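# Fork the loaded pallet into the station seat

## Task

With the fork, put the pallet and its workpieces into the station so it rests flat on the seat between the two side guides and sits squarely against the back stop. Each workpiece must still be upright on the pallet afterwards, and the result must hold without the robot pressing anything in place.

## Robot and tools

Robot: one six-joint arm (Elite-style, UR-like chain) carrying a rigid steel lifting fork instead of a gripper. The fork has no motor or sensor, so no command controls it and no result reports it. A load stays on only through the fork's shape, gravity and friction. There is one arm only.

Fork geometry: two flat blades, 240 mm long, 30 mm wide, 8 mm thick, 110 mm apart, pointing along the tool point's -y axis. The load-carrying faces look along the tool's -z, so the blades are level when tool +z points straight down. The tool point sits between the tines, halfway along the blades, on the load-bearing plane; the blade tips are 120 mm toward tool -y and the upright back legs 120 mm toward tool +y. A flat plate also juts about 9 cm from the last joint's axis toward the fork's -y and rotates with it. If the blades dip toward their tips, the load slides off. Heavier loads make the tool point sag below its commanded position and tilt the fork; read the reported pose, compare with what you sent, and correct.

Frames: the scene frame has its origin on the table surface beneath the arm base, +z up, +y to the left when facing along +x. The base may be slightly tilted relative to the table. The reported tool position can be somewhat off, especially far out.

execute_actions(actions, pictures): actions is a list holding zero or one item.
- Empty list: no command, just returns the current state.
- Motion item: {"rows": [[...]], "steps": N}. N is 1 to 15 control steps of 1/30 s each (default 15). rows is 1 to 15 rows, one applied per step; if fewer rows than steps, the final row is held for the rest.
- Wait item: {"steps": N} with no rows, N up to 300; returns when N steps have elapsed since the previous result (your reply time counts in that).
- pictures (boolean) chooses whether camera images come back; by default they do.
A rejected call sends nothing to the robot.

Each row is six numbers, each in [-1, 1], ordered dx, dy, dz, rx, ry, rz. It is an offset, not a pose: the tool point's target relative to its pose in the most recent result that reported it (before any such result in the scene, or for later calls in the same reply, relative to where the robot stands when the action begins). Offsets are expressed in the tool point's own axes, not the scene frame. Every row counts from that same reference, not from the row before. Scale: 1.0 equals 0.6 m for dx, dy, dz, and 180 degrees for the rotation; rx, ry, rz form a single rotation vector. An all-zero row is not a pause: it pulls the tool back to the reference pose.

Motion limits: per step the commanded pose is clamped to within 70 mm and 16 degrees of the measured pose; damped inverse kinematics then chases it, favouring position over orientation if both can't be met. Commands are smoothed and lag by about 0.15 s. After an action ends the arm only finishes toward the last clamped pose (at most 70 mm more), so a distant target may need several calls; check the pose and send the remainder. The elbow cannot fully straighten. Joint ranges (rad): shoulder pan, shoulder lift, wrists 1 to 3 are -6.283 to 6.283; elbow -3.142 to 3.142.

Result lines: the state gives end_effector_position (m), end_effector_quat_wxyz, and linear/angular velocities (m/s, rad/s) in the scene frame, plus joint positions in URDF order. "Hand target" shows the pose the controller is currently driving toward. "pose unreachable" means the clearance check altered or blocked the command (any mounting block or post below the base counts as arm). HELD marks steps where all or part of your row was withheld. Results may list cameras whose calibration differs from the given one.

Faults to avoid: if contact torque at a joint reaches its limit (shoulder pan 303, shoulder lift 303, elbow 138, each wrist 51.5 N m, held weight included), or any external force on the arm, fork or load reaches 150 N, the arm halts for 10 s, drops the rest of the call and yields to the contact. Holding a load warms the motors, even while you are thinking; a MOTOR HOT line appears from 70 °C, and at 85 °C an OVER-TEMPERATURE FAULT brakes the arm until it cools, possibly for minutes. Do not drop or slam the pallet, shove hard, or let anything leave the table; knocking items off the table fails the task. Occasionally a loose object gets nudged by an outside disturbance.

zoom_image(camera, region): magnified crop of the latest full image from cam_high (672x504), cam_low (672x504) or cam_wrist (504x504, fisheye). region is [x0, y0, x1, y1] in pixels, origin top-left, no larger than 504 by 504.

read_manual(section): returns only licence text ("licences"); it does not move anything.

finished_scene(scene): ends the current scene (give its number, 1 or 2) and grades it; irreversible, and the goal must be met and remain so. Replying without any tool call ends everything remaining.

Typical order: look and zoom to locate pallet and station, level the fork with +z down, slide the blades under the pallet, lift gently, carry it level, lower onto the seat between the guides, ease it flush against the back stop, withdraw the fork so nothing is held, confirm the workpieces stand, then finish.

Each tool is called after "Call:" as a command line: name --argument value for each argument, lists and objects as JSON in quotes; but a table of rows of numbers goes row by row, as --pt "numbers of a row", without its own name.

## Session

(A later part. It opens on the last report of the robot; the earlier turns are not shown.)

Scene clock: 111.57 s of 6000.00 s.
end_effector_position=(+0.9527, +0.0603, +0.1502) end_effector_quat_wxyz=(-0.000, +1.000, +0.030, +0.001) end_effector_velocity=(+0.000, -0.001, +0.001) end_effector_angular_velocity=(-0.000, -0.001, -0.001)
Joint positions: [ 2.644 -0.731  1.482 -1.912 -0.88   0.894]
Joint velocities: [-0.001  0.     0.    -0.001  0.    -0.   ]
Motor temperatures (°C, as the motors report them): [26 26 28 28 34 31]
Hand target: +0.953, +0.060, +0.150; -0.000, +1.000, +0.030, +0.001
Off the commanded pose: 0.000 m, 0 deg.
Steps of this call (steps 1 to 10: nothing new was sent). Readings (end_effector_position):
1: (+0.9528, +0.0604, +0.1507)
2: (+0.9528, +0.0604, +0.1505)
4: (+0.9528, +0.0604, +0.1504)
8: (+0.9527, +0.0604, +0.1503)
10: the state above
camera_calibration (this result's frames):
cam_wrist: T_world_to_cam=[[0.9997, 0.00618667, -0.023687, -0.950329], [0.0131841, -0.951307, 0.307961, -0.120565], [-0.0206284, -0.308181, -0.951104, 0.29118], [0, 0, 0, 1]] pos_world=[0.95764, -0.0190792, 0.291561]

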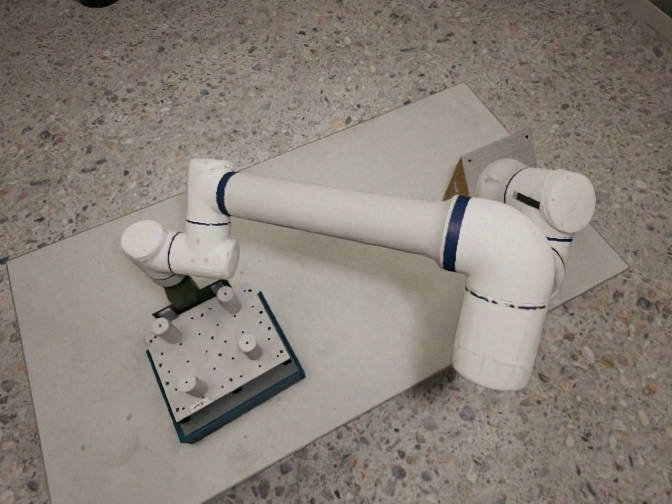

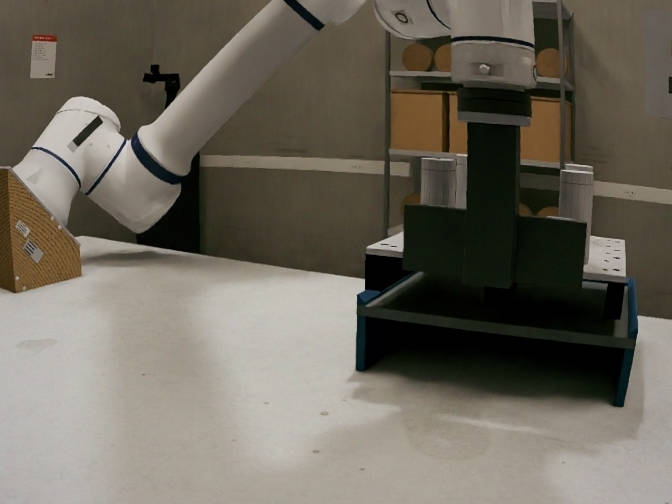

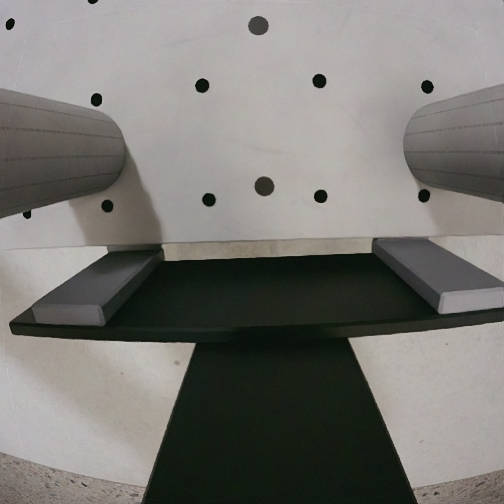

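Call:
execute_actions --actions '[{"rows":[[0.001,-0.001,0.003,0,0,0],[0.002,-0.002,0.006,0,0,0],[0.003,-0.003,0.009,0,0,0],[0.003,-0.004,0.012,0,0,0],[0.003,-0.005,0.014,0,0,0],[0.003,-0.006,0.016,0,0,0],[0.003,-0.007,0.018,0,0,0],[0.003,-0.008,0.02,0,0,0],[0.003,-0.009,0.022,0,0,0],[0.003,-0.01,0.024,0,0,0],[0.003,-0.01,0.026,0,0,0],[0.003,-0.01,0.028,0,0,0],[0.003,-0.01,0.03,0,0,0],[0.003,-0.01,0.032,0,0,0],[0.003,-0.01,0.034,0,0,0]]}]' --pictures false

Call:
execute_actions --actions '[{"rows":[[0,0,0.008,0,0,0],[0,0,0.01,0,0,0],[0,0,0.012,0,0,0],[0,0,0.014,0,0,0],[0,0,0.015,0,0,0.001],[0,0,0.015,0,0,0.002],[0,0,0.015,0,0,0.003],[0,-0.002,0.015,0,0,0.004],[0,-0.004,0.015,0,0,0.005],[0,-0.006,0.015,0,0,0.005],[0,-0.008,0.015,0,0,0.005],[0,-0.01,0.015,0,0,0.005],[0,-0.012,0.015,0,0,0.005]]}]' --pictures false

Call:
execute_actions --actions '[{"steps":15}]'

Call:
zoom_image --camera "cam_high" --region '[120, 270, 320, 460]'

Scene clock: 126.97 s of 6000.00 s.
end_effector_position=(+0.9542, +0.0661, +0.1337) end_effector_quat_wxyz=(-0.000, +1.000, +0.030, +0.001) end_effector_velocity=(+0.001, +0.003, -0.035) end_effector_angular_velocity=(-0.001, -0.001, +0.000)
Joint positions: [ 2.659 -0.726  1.491 -1.938 -0.874  0.912]
Joint velocities: [ 0.025  0.019  0.02  -0.06   0.01   0.03 ]
Motor temperatures (°C, as the motors report them): [26 26 28 28 34 31]
Hand target: +0.954, +0.066, +0.130; -0.000, +1.000, +0.030, +0.001
Off the commanded pose: 0.004 m, 0 deg.
Steps of this call (steps 1 to 90: nothing new was sent; then 11.90 s passed at rest; steps 91 to 105: all 15 steps of this action). Readings (end_effector_position):
91: (+0.9527, +0.0604, +0.1502)
92: (+0.9529, +0.0605, +0.1498)
94: (+0.9536, +0.0613, +0.1476)
98: (+0.9541, +0.0634, +0.1422)
105: the state above

Scene clock: 127.47 s of 6000.00 s.
end_effector_position=(+0.9539, +0.0715, +0.1249) end_effector_quat_wxyz=(-0.000, +1.000, +0.023, +0.001) end_effector_velocity=(-0.002, +0.016, +0.000) end_effector_angular_velocity=(-0.005, -0.001, -0.004)
Joint positions: [ 2.667 -0.728  1.504 -1.955 -0.871  0.937]
Joint velocities: [ 0.01  -0.021  0.017 -0.007  0.     0.018]
Motor temperatures (°C, as the motors report them): [26 26 28 28 34 31]
Hand target: +0.954, +0.073, +0.125; -0.000, +1.000, +0.022, +0.001
Off the commanded pose: 0.002 m, 0 deg.
Steps of this call (steps 1 to 15: all 15 steps of this action). Readings (end_effector_position):
1: (+0.9542, +0.0662, +0.1325)
2: (+0.9542, +0.0662, +0.1314)
4: (+0.9542, +0.0662, +0.1291)
8: (+0.9542, +0.0661, +0.1258)
15: the state above

Scene clock: 127.97 s of 6000.00 s.
end_effector_position=(+0.9538, +0.0733, +0.1247) end_effector_quat_wxyz=(-0.000, +1.000, +0.022, +0.001) end_effector_velocity=(+0.000, -0.000, +0.001) end_effector_angular_velocity=(-0.000, -0.001, -0.000)
Joint positions: [ 2.668 -0.73   1.506 -1.956 -0.871  0.939]
Joint velocities: [-0.    -0.    -0.001  0.     0.     0.   ]
Motor temperatures (°C, as the motors report them): [26 26 28 28 34 31]
Hand target: +0.954, +0.073, +0.125; -0.000, +1.000, +0.022, +0.001
Off the commanded pose: 0.000 m, 0 deg.
Steps of this call (steps 1 to 15: nothing new was sent). Readings (end_effector_position):
1: (+0.9539, +0.0720, +0.1248)
2: (+0.9538, +0.0724, +0.1248)
4: (+0.9538, +0.0728, +0.1248)
8: (+0.9538, +0.0732, +0.1248)
15: the state above
camera_calibration (this result's frames):
cam_wrist: T_world_to_cam=[[0.999671, -0.00950875, -0.0238246, -0.950884], [-0.00171008, -0.951397, 0.307962, -0.0861886], [-0.025595, -0.30782, -0.9511, 0.275641], [0, 0, 0, 1]] pos_world=[0.957479, -0.00619362, 0.266051]

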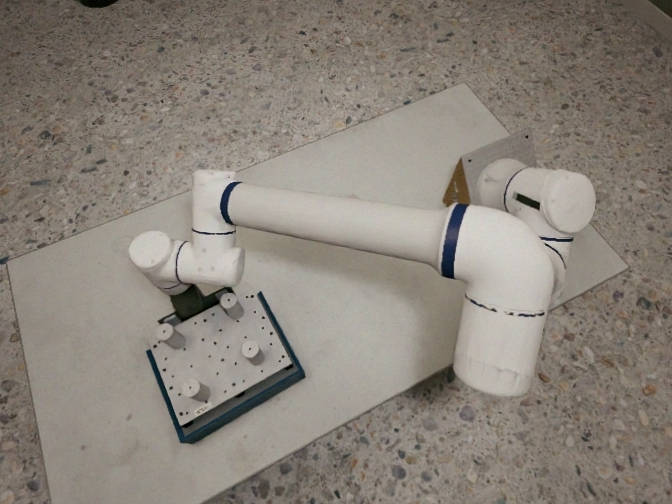

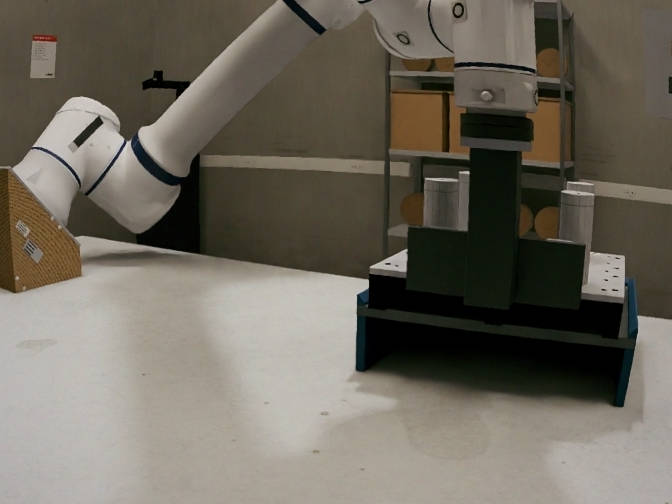

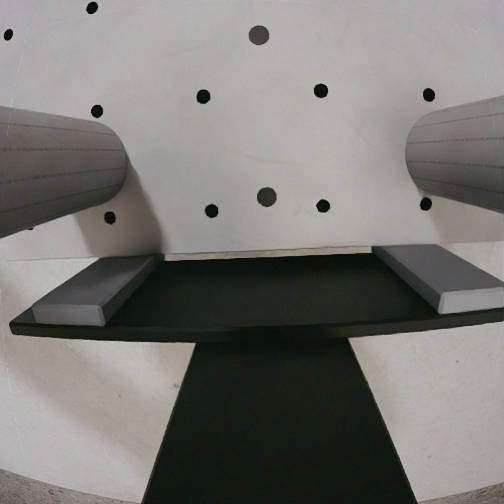

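Region (120, 270, 320, 460) of cam_high's 672x504 image, scaled by 2.520, with more detail than that image has; it fills the top 479 rows of this view, and the rest is white.

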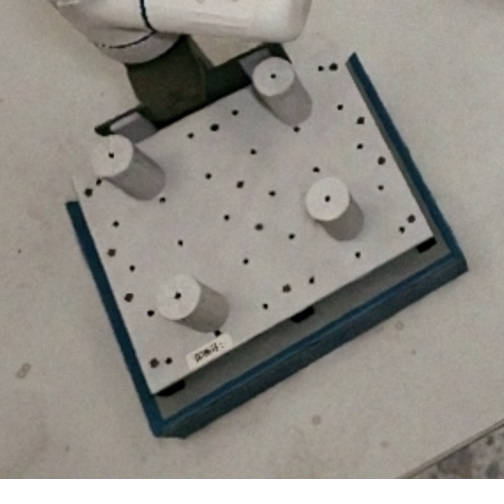

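Call:
execute_actions --actions '[{"rows":[[0,0,0.002,0,0,0],[0,0,0.004,0,0,0],[0,0,0.006,0,0,0],[0,-0.002,0.008,0,0,0],[0,-0.004,0.008,0,0,0],[0,-0.006,0.008,0,0,0],[0,-0.008,0.008,0,0,0],[0,-0.01,0.008,0,0,0],[0,-0.012,0.008,0,0,0]]}]' --pictures false

Call:
execute_actions --actions '[{"steps":10}]'

Call:
zoom_image --camera "cam_high" --region '[160, 330, 320, 460]'

Scene clock: 136.67 s of 6000.00 s.
end_effector_position=(+0.9535, +0.0801, +0.1200) end_effector_quat_wxyz=(-0.000, +1.000, +0.022, +0.001) end_effector_velocity=(+0.000, +0.005, -0.001) end_effector_angular_velocity=(-0.001, -0.000, +0.002)
Joint positions: [ 2.676 -0.734  1.512 -1.964 -0.868  0.948]
Joint velocities: [ 0.004 -0.004  0.003 -0.003  0.001  0.004]
Motor temperatures (°C, as the motors report them): [26 26 28 28 34 31]
Hand target: +0.953, +0.080, +0.120; -0.000, +1.000, +0.022, +0.001
Off the commanded pose: 0.000 m, 0 deg.
Steps of this call (steps 1 to 90: nothing new was sent; then 5.20 s passed at rest; steps 91 to 105: all 15 steps of this action). Readings (end_effector_position):
91: (+0.9538, +0.0733, +0.1247)
92: (+0.9538, +0.0734, +0.1245)
94: (+0.9539, +0.0736, +0.1232)
98: (+0.9536, +0.0758, +0.1204)
105: the state above

Scene clock: 137.00 s of 6000.00 s.
end_effector_position=(+0.9535, +0.0805, +0.1199) end_effector_quat_wxyz=(-0.000, +1.000, +0.022, +0.001) end_effector_velocity=(+0.000, -0.001, +0.001) end_effector_angular_velocity=(-0.000, -0.001, -0.000)
Joint positions: [ 2.676 -0.734  1.512 -1.964 -0.868  0.948]
Joint velocities: [-0.001 -0.     0.    -0.001 -0.    -0.   ]
Motor temperatures (°C, as the motors report them): [26 26 28 28 34 31]
Hand target: +0.953, +0.080, +0.120; -0.000, +1.000, +0.022, +0.001
Off the commanded pose: 0.000 m, 0 deg.
Steps of this call (steps 1 to 10: nothing new was sent). Readings (end_effector_position):
1: (+0.9535, +0.0802, +0.1199)
2: (+0.9535, +0.0803, +0.1199)
4: (+0.9535, +0.0804, +0.1199)
8: (+0.9535, +0.0805, +0.1199)
10: the state above
camera_calibration (this result's frames):
cam_wrist: T_world_to_cam=[[0.999671, -0.00952254, -0.0238365, -0.950622], [-0.00171893, -0.95139, 0.307985, -0.0778842], [-0.0256106, -0.307842, -0.951093, 0.273287], [0, 0, 0, 1]] pos_world=[0.957174, 0.000978822, 0.261249]

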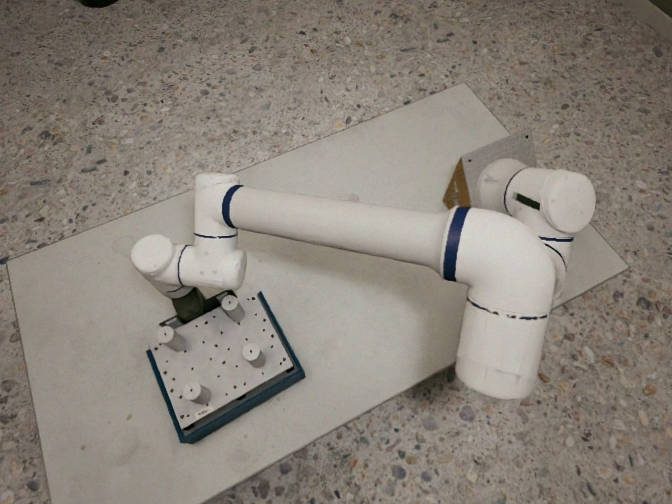

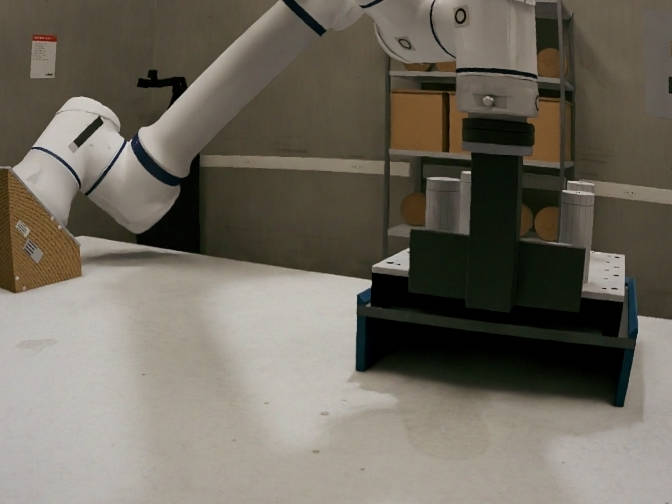

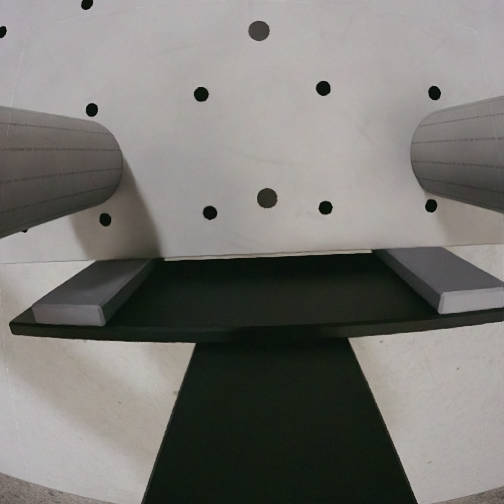

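Region (160, 330, 320, 460) of cam_high's 672x504 image, scaled by 3.150, with more detail than that image has; it fills the top 410 rows of this view, and the rest is white.

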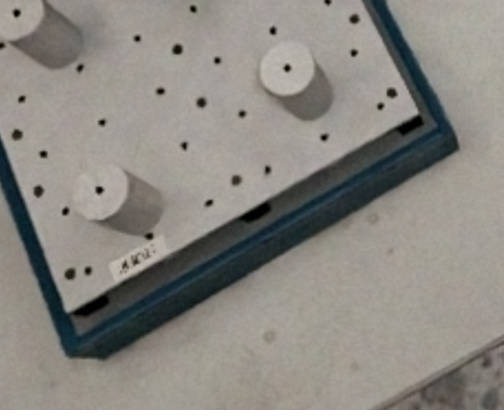

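Call:
execute_actions --actions '[{"rows":[[0,-0.001,0,0,0,0],[0,-0.002,0,0,0,0],[0,-0.003,0,0,0,0],[0,-0.004,0,0,0,0],[0,-0.005,0,0,0,0],[0,-0.006,0,0,0,0]]}]'

Call:
zoom_image --camera "cam_high" --region '[160, 330, 320, 460]'

Scene clock: 143.00 s of 6000.00 s.
end_effector_position=(+0.9533, +0.0840, +0.1199) end_effector_quat_wxyz=(-0.000, +1.000, +0.022, +0.001) end_effector_velocity=(+0.001, +0.001, +0.000) end_effector_angular_velocity=(-0.001, -0.001, +0.001)
Joint positions: [ 2.678 -0.738  1.515 -1.965 -0.867  0.951]
Joint velocities: [ 0.    -0.001 -0.001 -0.001 -0.     0.001]
Motor temperatures (°C, as the motors report them): [26 26 28 28 34 31]
Hand target: +0.953, +0.084, +0.120; -0.000, +1.000, +0.022, +0.001
Off the commanded pose: 0.000 m, 0 deg.
Steps of this call (steps 1 to 90: nothing new was sent; then 2.50 s passed at rest; steps 91 to 105: all 15 steps of this action). Readings (end_effector_position):
91: (+0.9535, +0.0805, +0.1199)
92: (+0.9535, +0.0806, +0.1199)
94: (+0.9534, +0.0814, +0.1199)
98: (+0.9534, +0.0833, +0.1199)
105: the state above
camera_calibration (this result's frames):
cam_wrist: T_world_to_cam=[[0.99967, -0.0095286, -0.023843, -0.950427], [-0.00172252, -0.951388, 0.307991, -0.0745212], [-0.0256187, -0.307848, -0.95109, 0.274376], [0, 0, 0, 1]] pos_world=[0.957015, 0.00451129, 0.261247]

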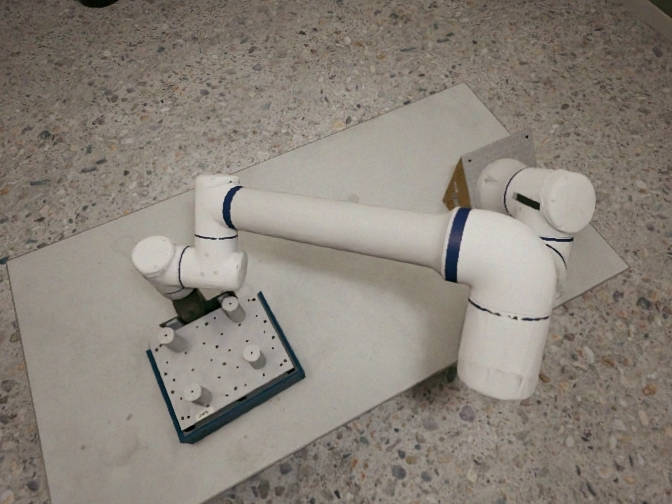

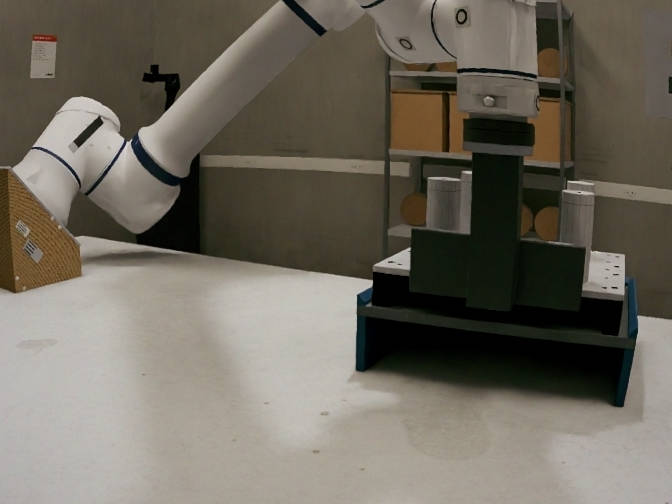

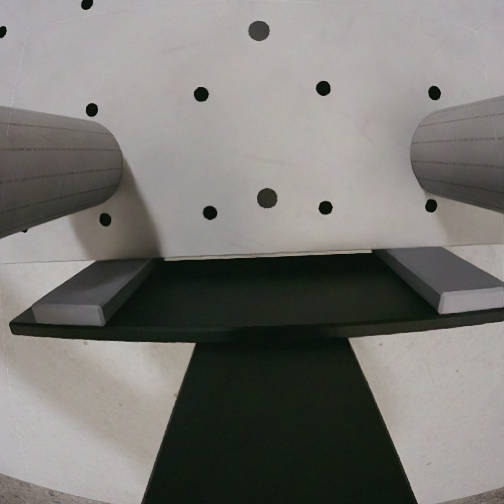

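Region (160, 330, 320, 460) of cam_high's 672x504 image, scaled by 3.150, with more detail than that image has; it fills the top 410 rows of this view, and the rest is white.

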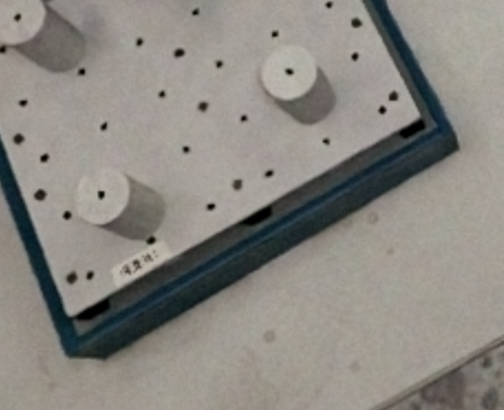

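Call:
execute_actions --actions '[{"rows":[[0,-0.001,0,0,0,-0.001],[0,-0.002,0,0,0,-0.002],[0,-0.003,0,0,0,-0.003],[0,-0.004,0,0,0,-0.003]]}]'

Call:
zoom_image --camera "cam_high" --region '[160, 330, 320, 460]'

Scene clock: 147.60 s of 6000.00 s.
end_effector_position=(+0.9532, +0.0864, +0.1199) end_effector_quat_wxyz=(-0.000, +1.000, +0.027, +0.001) end_effector_velocity=(-0.000, +0.001, -0.000) end_effector_angular_velocity=(+0.000, +0.001, +0.000)
Joint positions: [ 2.681 -0.739  1.513 -1.963 -0.866  0.944]
Joint velocities: [ 0.001 -0.    -0.001  0.002  0.    -0.   ]
Motor temperatures (°C, as the motors report them): [26 26 28 28 34 31]
Hand target: +0.953, +0.086, +0.120; -0.000, +1.000, +0.027, +0.001
Off the commanded pose: 0.000 m, 0 deg.
Steps of this call (steps 1 to 90: nothing new was sent; then 1.10 s passed at rest; steps 91 to 105: all 15 steps of this action). Readings (end_effector_position):
91: (+0.9533, +0.0841, +0.1199)
92: (+0.9533, +0.0842, +0.1198)
94: (+0.9532, +0.0849, +0.1197)
98: (+0.9532, +0.0861, +0.1198)
105: the state above
camera_calibration (this result's frames):
cam_wrist: T_world_to_cam=[[0.999715, -0.000192926, -0.0238809, -0.951128], [0.00717394, -0.951358, 0.308005, -0.0807329], [-0.0227787, -0.308089, -0.951085, 0.272388], [0, 0, 0, 1]] pos_world=[0.95764, 0.00693009, 0.261216]

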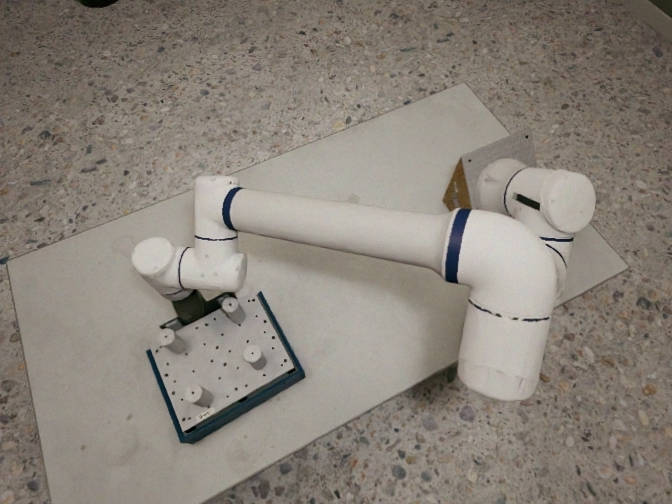

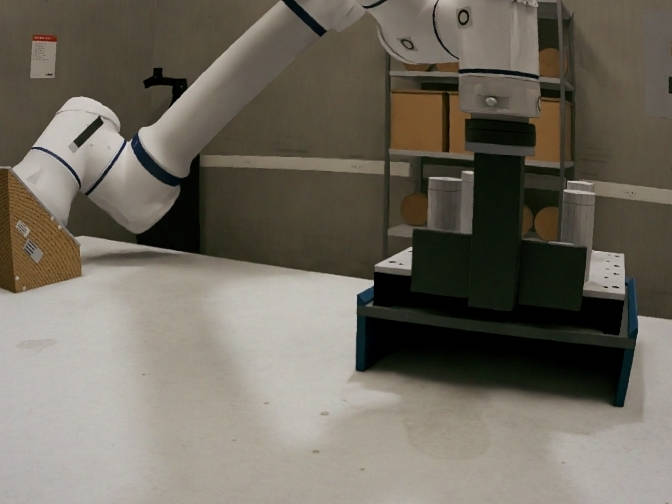

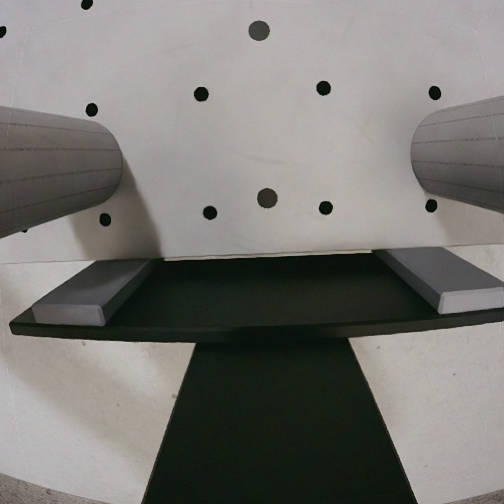

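Region (160, 330, 320, 460) of cam_high's 672x504 image, scaled by 3.150, with more detail than that image has; it fills the top 410 rows of this view, and the rest is white.

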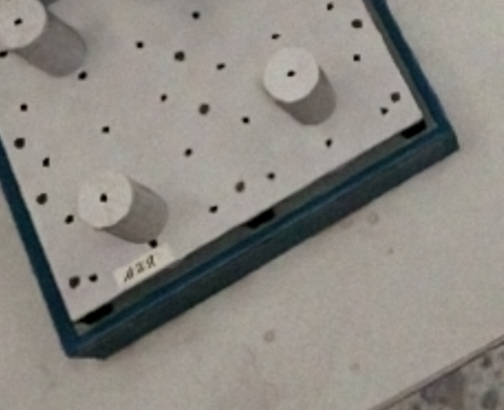

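Still moving freely; continue in small steps.

Call:
execute_actions --actions '[{"rows":[[0,-0.001,0,0,0,0],[0,-0.002,0,0,0,0],[0,-0.003,0,0,0,0]],"steps":12}]' --pictures false

Call:
execute_actions --actions '[{"rows":[[0,-0.001,0,0,0,0],[0,-0.002,0,0,0,0],[0,-0.003,0,0,0,0]],"steps":12}]' --pictures false

Call:
execute_actions --actions '[{"rows":[[0,-0.001,0,0,0,0],[0,-0.002,0,0,0,0],[0,-0.003,0,0,0,0]],"steps":12}]'

Call:
zoom_image --camera "cam_high" --region '[160, 330, 320, 460]'

Scene clock: 155.63 s of 6000.00 s.
end_effector_position=(+0.9531, +0.0881, +0.1200) end_effector_quat_wxyz=(-0.000, +1.000, +0.027, +0.001) end_effector_velocity=(+0.000, -0.000, +0.000) end_effector_angular_velocity=(-0.000, -0.001, +0.000)
Joint positions: [ 2.682 -0.741  1.514 -1.964 -0.866  0.946]
Joint velocities: [-0.001 -0.     0.    -0.001  0.     0.   ]
Motor temperatures (°C, as the motors report them): [26 26 28 28 34 31]
Hand target: +0.953, +0.088, +0.120; -0.000, +1.000, +0.027, +0.001
Off the commanded pose: 0.000 m, 0 deg.
Steps of this call (steps 1 to 90: nothing new was sent; then 4.63 s passed at rest; steps 91 to 102: all 12 steps of this action). Readings (end_effector_position):
91: (+0.9532, +0.0864, +0.1199)
92: (+0.9532, +0.0865, +0.1200)
94: (+0.9533, +0.0872, +0.1201)
98: (+0.9532, +0.0880, +0.1200)
102: the state above

Scene clock: 156.03 s of 6000.00 s.
end_effector_position=(+0.9530, +0.0899, +0.1200) end_effector_quat_wxyz=(-0.000, +1.000, +0.027, +0.001) end_effector_velocity=(+0.000, +0.000, +0.000) end_effector_angular_velocity=(-0.000, -0.000, -0.001)
Joint positions: [ 2.683 -0.743  1.515 -1.964 -0.865  0.947]
Joint velocities: [-0.    -0.     0.     0.     0.     0.001]
Motor temperatures (°C, as the motors report them): [26 26 28 28 34 31]
Hand target: +0.953, +0.090, +0.120; -0.000, +1.000, +0.027, +0.001
Off the commanded pose: 0.000 m, 0 deg.
Steps of this call (steps 1 to 12: all 12 steps of this action). Readings (end_effector_position):
1: (+0.9531, +0.0881, +0.1200)
2: (+0.9531, +0.0883, +0.1200)
4: (+0.9531, +0.0890, +0.1200)
8: (+0.9530, +0.0897, +0.1200)
12: the state above

Scene clock: 156.43 s of 6000.00 s.
end_effector_position=(+0.9529, +0.0913, +0.1200) end_effector_quat_wxyz=(-0.000, +1.000, +0.027, +0.001) end_effector_velocity=(-0.001, +0.002, -0.001) end_effector_angular_velocity=(+0.000, +0.001, +0.001)
Joint positions: [ 2.684 -0.744  1.516 -1.964 -0.865  0.948]
Joint velocities: [ 0.002 -0.001  0.002 -0.     0.    -0.   ]
Motor temperatures (°C, as the motors report them): [26 26 28 28 34 31]
Hand target: +0.953, +0.092, +0.120; -0.000, +1.000, +0.027, +0.001
Off the commanded pose: 0.000 m, 0 deg.
Steps of this call (steps 1 to 12: all 12 steps of this action). Readings (end_effector_position):
1: (+0.9530, +0.0899, +0.1200)
2: (+0.9530, +0.0900, +0.1200)
4: (+0.9530, +0.0905, +0.1199)
8: (+0.9529, +0.0910, +0.1199)
12: the state above
camera_calibration (this result's frames):
cam_wrist: T_world_to_cam=[[0.999715, -0.000460214, -0.02387, -0.950818], [0.00692372, -0.951258, 0.308317, -0.0759157], [-0.0228484, -0.308395, -0.950984, 0.274033], [0, 0, 0, 1]] pos_world=[0.957334, 0.0118573, 0.261311]

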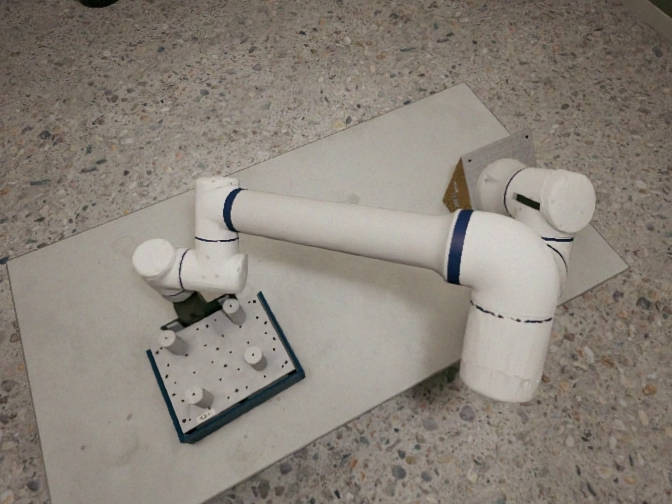

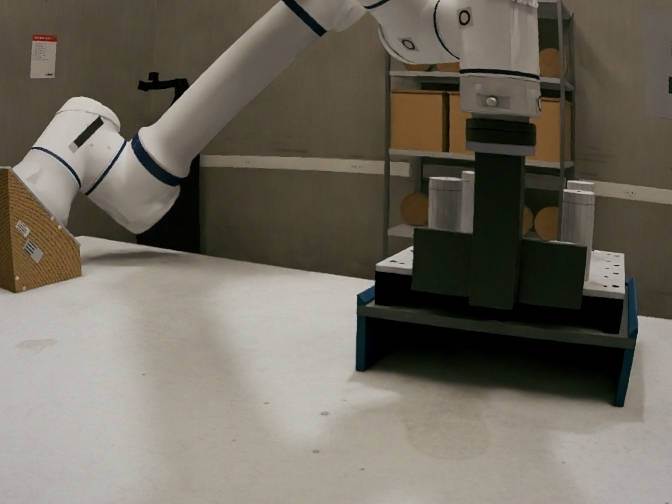

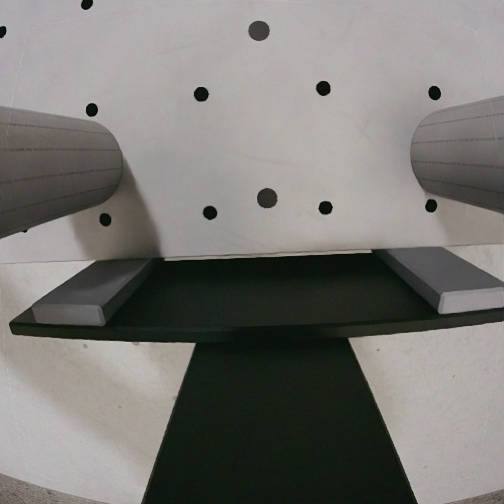

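Region (160, 330, 320, 460) of cam_high's 672x504 image, scaled by 3.150, with more detail than that image has; it fills the top 410 rows of this view, and the rest is white.

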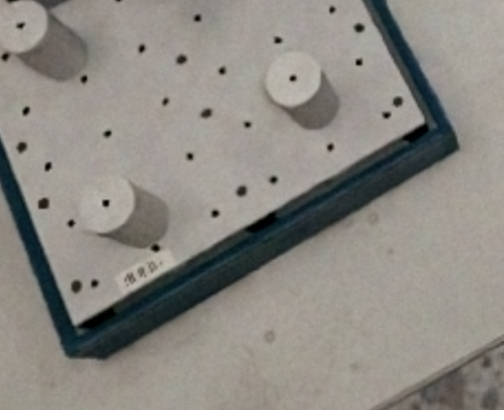

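Resistance appeared at the predicted position, and it looks square. Withdraw.

Call:
execute_actions --actions '[{"rows":[[0,0.003,0.002,0,0,0],[0,0.008,0.004,0,0,0],[0,0.02,0.005,0,0,0],[0,0.04,0.005,0,0,0],[0,0.06,0.005,0,0,0],[0,0.08,0.005,0,0,0],[0,0.1,0.005,0,0,0],[0,0.12,0.005,0,0,0],[0,0.14,0.005,0,0,0],[0,0.16,0.005,0,0,0],[0,0.18,0.005,0,0,0],[0,0.2,0.005,0,0,0],[0,0.22,0.005,0,0,0],[0,0.24,0.005,0,0,0],[0,0.26,0.005,0,0,0]]}]' --pictures false

Call:
execute_actions --actions '[{"rows":[[0,0.08,0,0,0,0],[0,0.1,0,0,0,0],[0,0.12,0,0,0,0],[0,0.14,0,0,0,0],[0,0.16,0,0,0,0],[0,0.18,0,0,0,0],[0,0.2,0,0,0,0],[0,0.22,0,0,0,0],[0,0.24,0,0,0,0],[0,0.26,0,0,0,0],[0,0.27,0,0,0,0]]}]' --pictures false

Call:
execute_actions --actions '[{"steps":12}]'

Call:
zoom_image --camera "cam_high" --region '[160, 330, 320, 460]'

Scene clock: 168.17 s of 6000.00 s.
end_effector_position=(+0.9572, -0.0247, +0.1173) end_effector_quat_wxyz=(-0.000, +1.000, +0.026, +0.002) end_effector_velocity=(+0.016, -0.348, +0.000) end_effector_angular_velocity=(-0.000, -0.002, -0.002)
Joint positions: [ 2.613 -0.619  1.437 -1.958 -0.893  0.866]
Joint velocities: [-0.209  0.39  -0.303  0.063 -0.086 -0.24 ]
Motor temperatures (°C, as the motors report them): [26 26 28 28 34 31]
Hand target: +0.958, -0.063, +0.117; -0.000, +1.000, +0.026, +0.002
Off the commanded pose: 0.040 m, 0 deg.
Steps of this call (steps 1 to 90: nothing new was sent; then 8.23 s passed at rest; steps 91 to 105: all 15 steps of this action). Readings (end_effector_position):
91: (+0.9529, +0.0916, +0.1200)
92: (+0.9529, +0.0914, +0.1197)
94: (+0.9533, +0.0883, +0.1184)
98: (+0.9542, +0.0550, +0.1173)
105: the state above

Scene clock: 168.67 s of 6000.00 s.
end_effector_position=(+0.9640, -0.1783, +0.1176) end_effector_quat_wxyz=(+0.000, +1.000, +0.026, +0.003) end_effector_velocity=(+0.019, -0.087, +0.002) end_effector_angular_velocity=(+0.001, +0.004, +0.009)
Joint positions: [ 2.525 -0.438  1.27  -1.913 -0.931  0.768]
Joint velocities: [-0.038  0.126 -0.162  0.065 -0.02  -0.054]
Motor temperatures (°C, as the motors report them): [26 26 28 28 34 31]
Hand target: +0.966, -0.186, +0.117; -0.000, +1.000, +0.026, +0.002
Off the commanded pose: 0.008 m, 0 deg.
Steps of this call (steps 1 to 15: all 15 steps of this action). Readings (end_effector_position):
1: (+0.9577, -0.0364, +0.1173)
2: (+0.9578, -0.0475, +0.1174)
4: (+0.9583, -0.0697, +0.1176)
8: (+0.9599, -0.1164, +0.1177)
15: the state above

Scene clock: 169.07 s of 6000.00 s.
end_effector_position=(+0.9656, -0.1861, +0.1175) end_effector_quat_wxyz=(-0.000, +1.000, +0.026, +0.002) end_effector_velocity=(+0.001, +0.000, -0.001) end_effector_angular_velocity=(-0.001, +0.001, +0.002)
Joint positions: [ 2.522 -0.426  1.256 -1.907 -0.933  0.763]
Joint velocities: [ 0.002  0.002 -0.003  0.001 -0.    -0.001]
Motor temperatures (°C, as the motors report them): [26 26 28 28 34 31]
Hand target: +0.966, -0.186, +0.117; -0.000, +1.000, +0.026, +0.002
Off the commanded pose: 0.000 m, 0 deg.
Steps of this call (steps 1 to 12: nothing new was sent). Readings (end_effector_position):
1: (+0.9646, -0.1807, +0.1176)
2: (+0.9649, -0.1824, +0.1175)
4: (+0.9653, -0.1843, +0.1175)
8: (+0.9655, -0.1857, +0.1175)
12: the state above
camera_calibration (this result's frames):
cam_wrist: T_world_to_cam=[[0.999756, -0.00120739, -0.0220577, -0.964036], [0.00565797, -0.951204, 0.308512, -0.33784], [-0.0213539, -0.308561, -0.950965, 0.184969], [0, 0, 0, 1]] pos_world=[0.969662, -0.265444, 0.258863]

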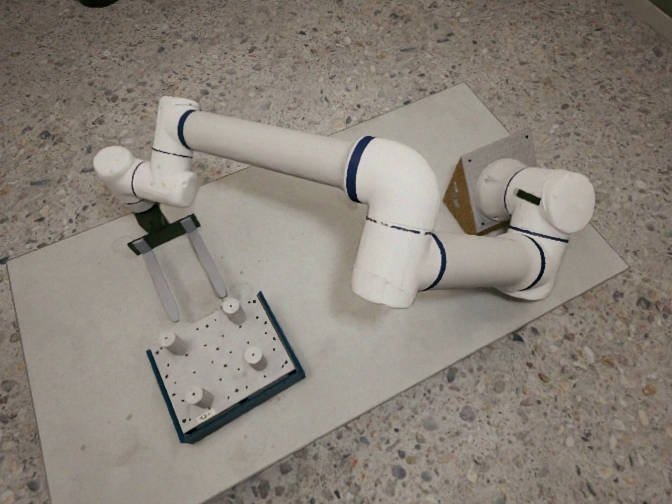

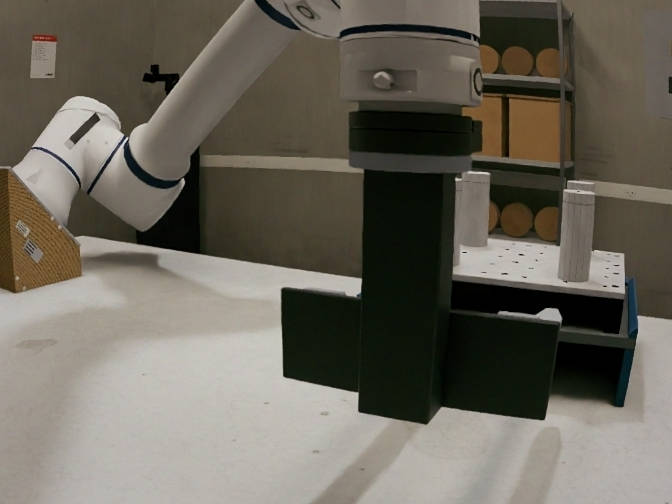

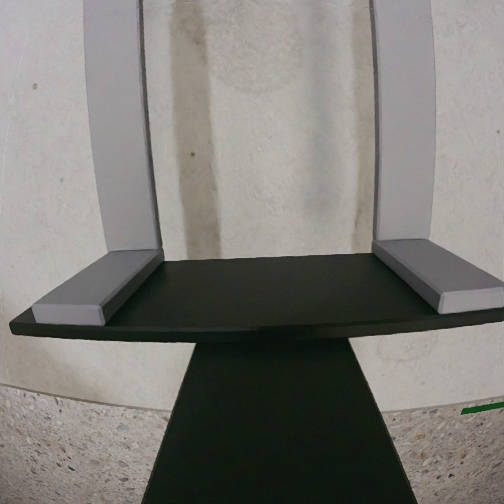

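Region (160, 330, 320, 460) of cam_high's 672x504 image, scaled by 3.150, with more detail than that image has; it fills the top 410 rows of this view, and the rest is white.

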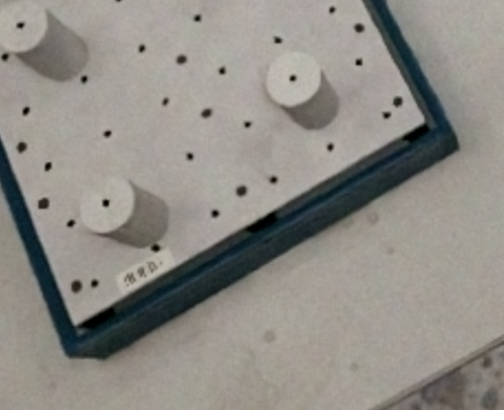

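Call:
finished_scene --scene 2

The scene is finished: the task was done.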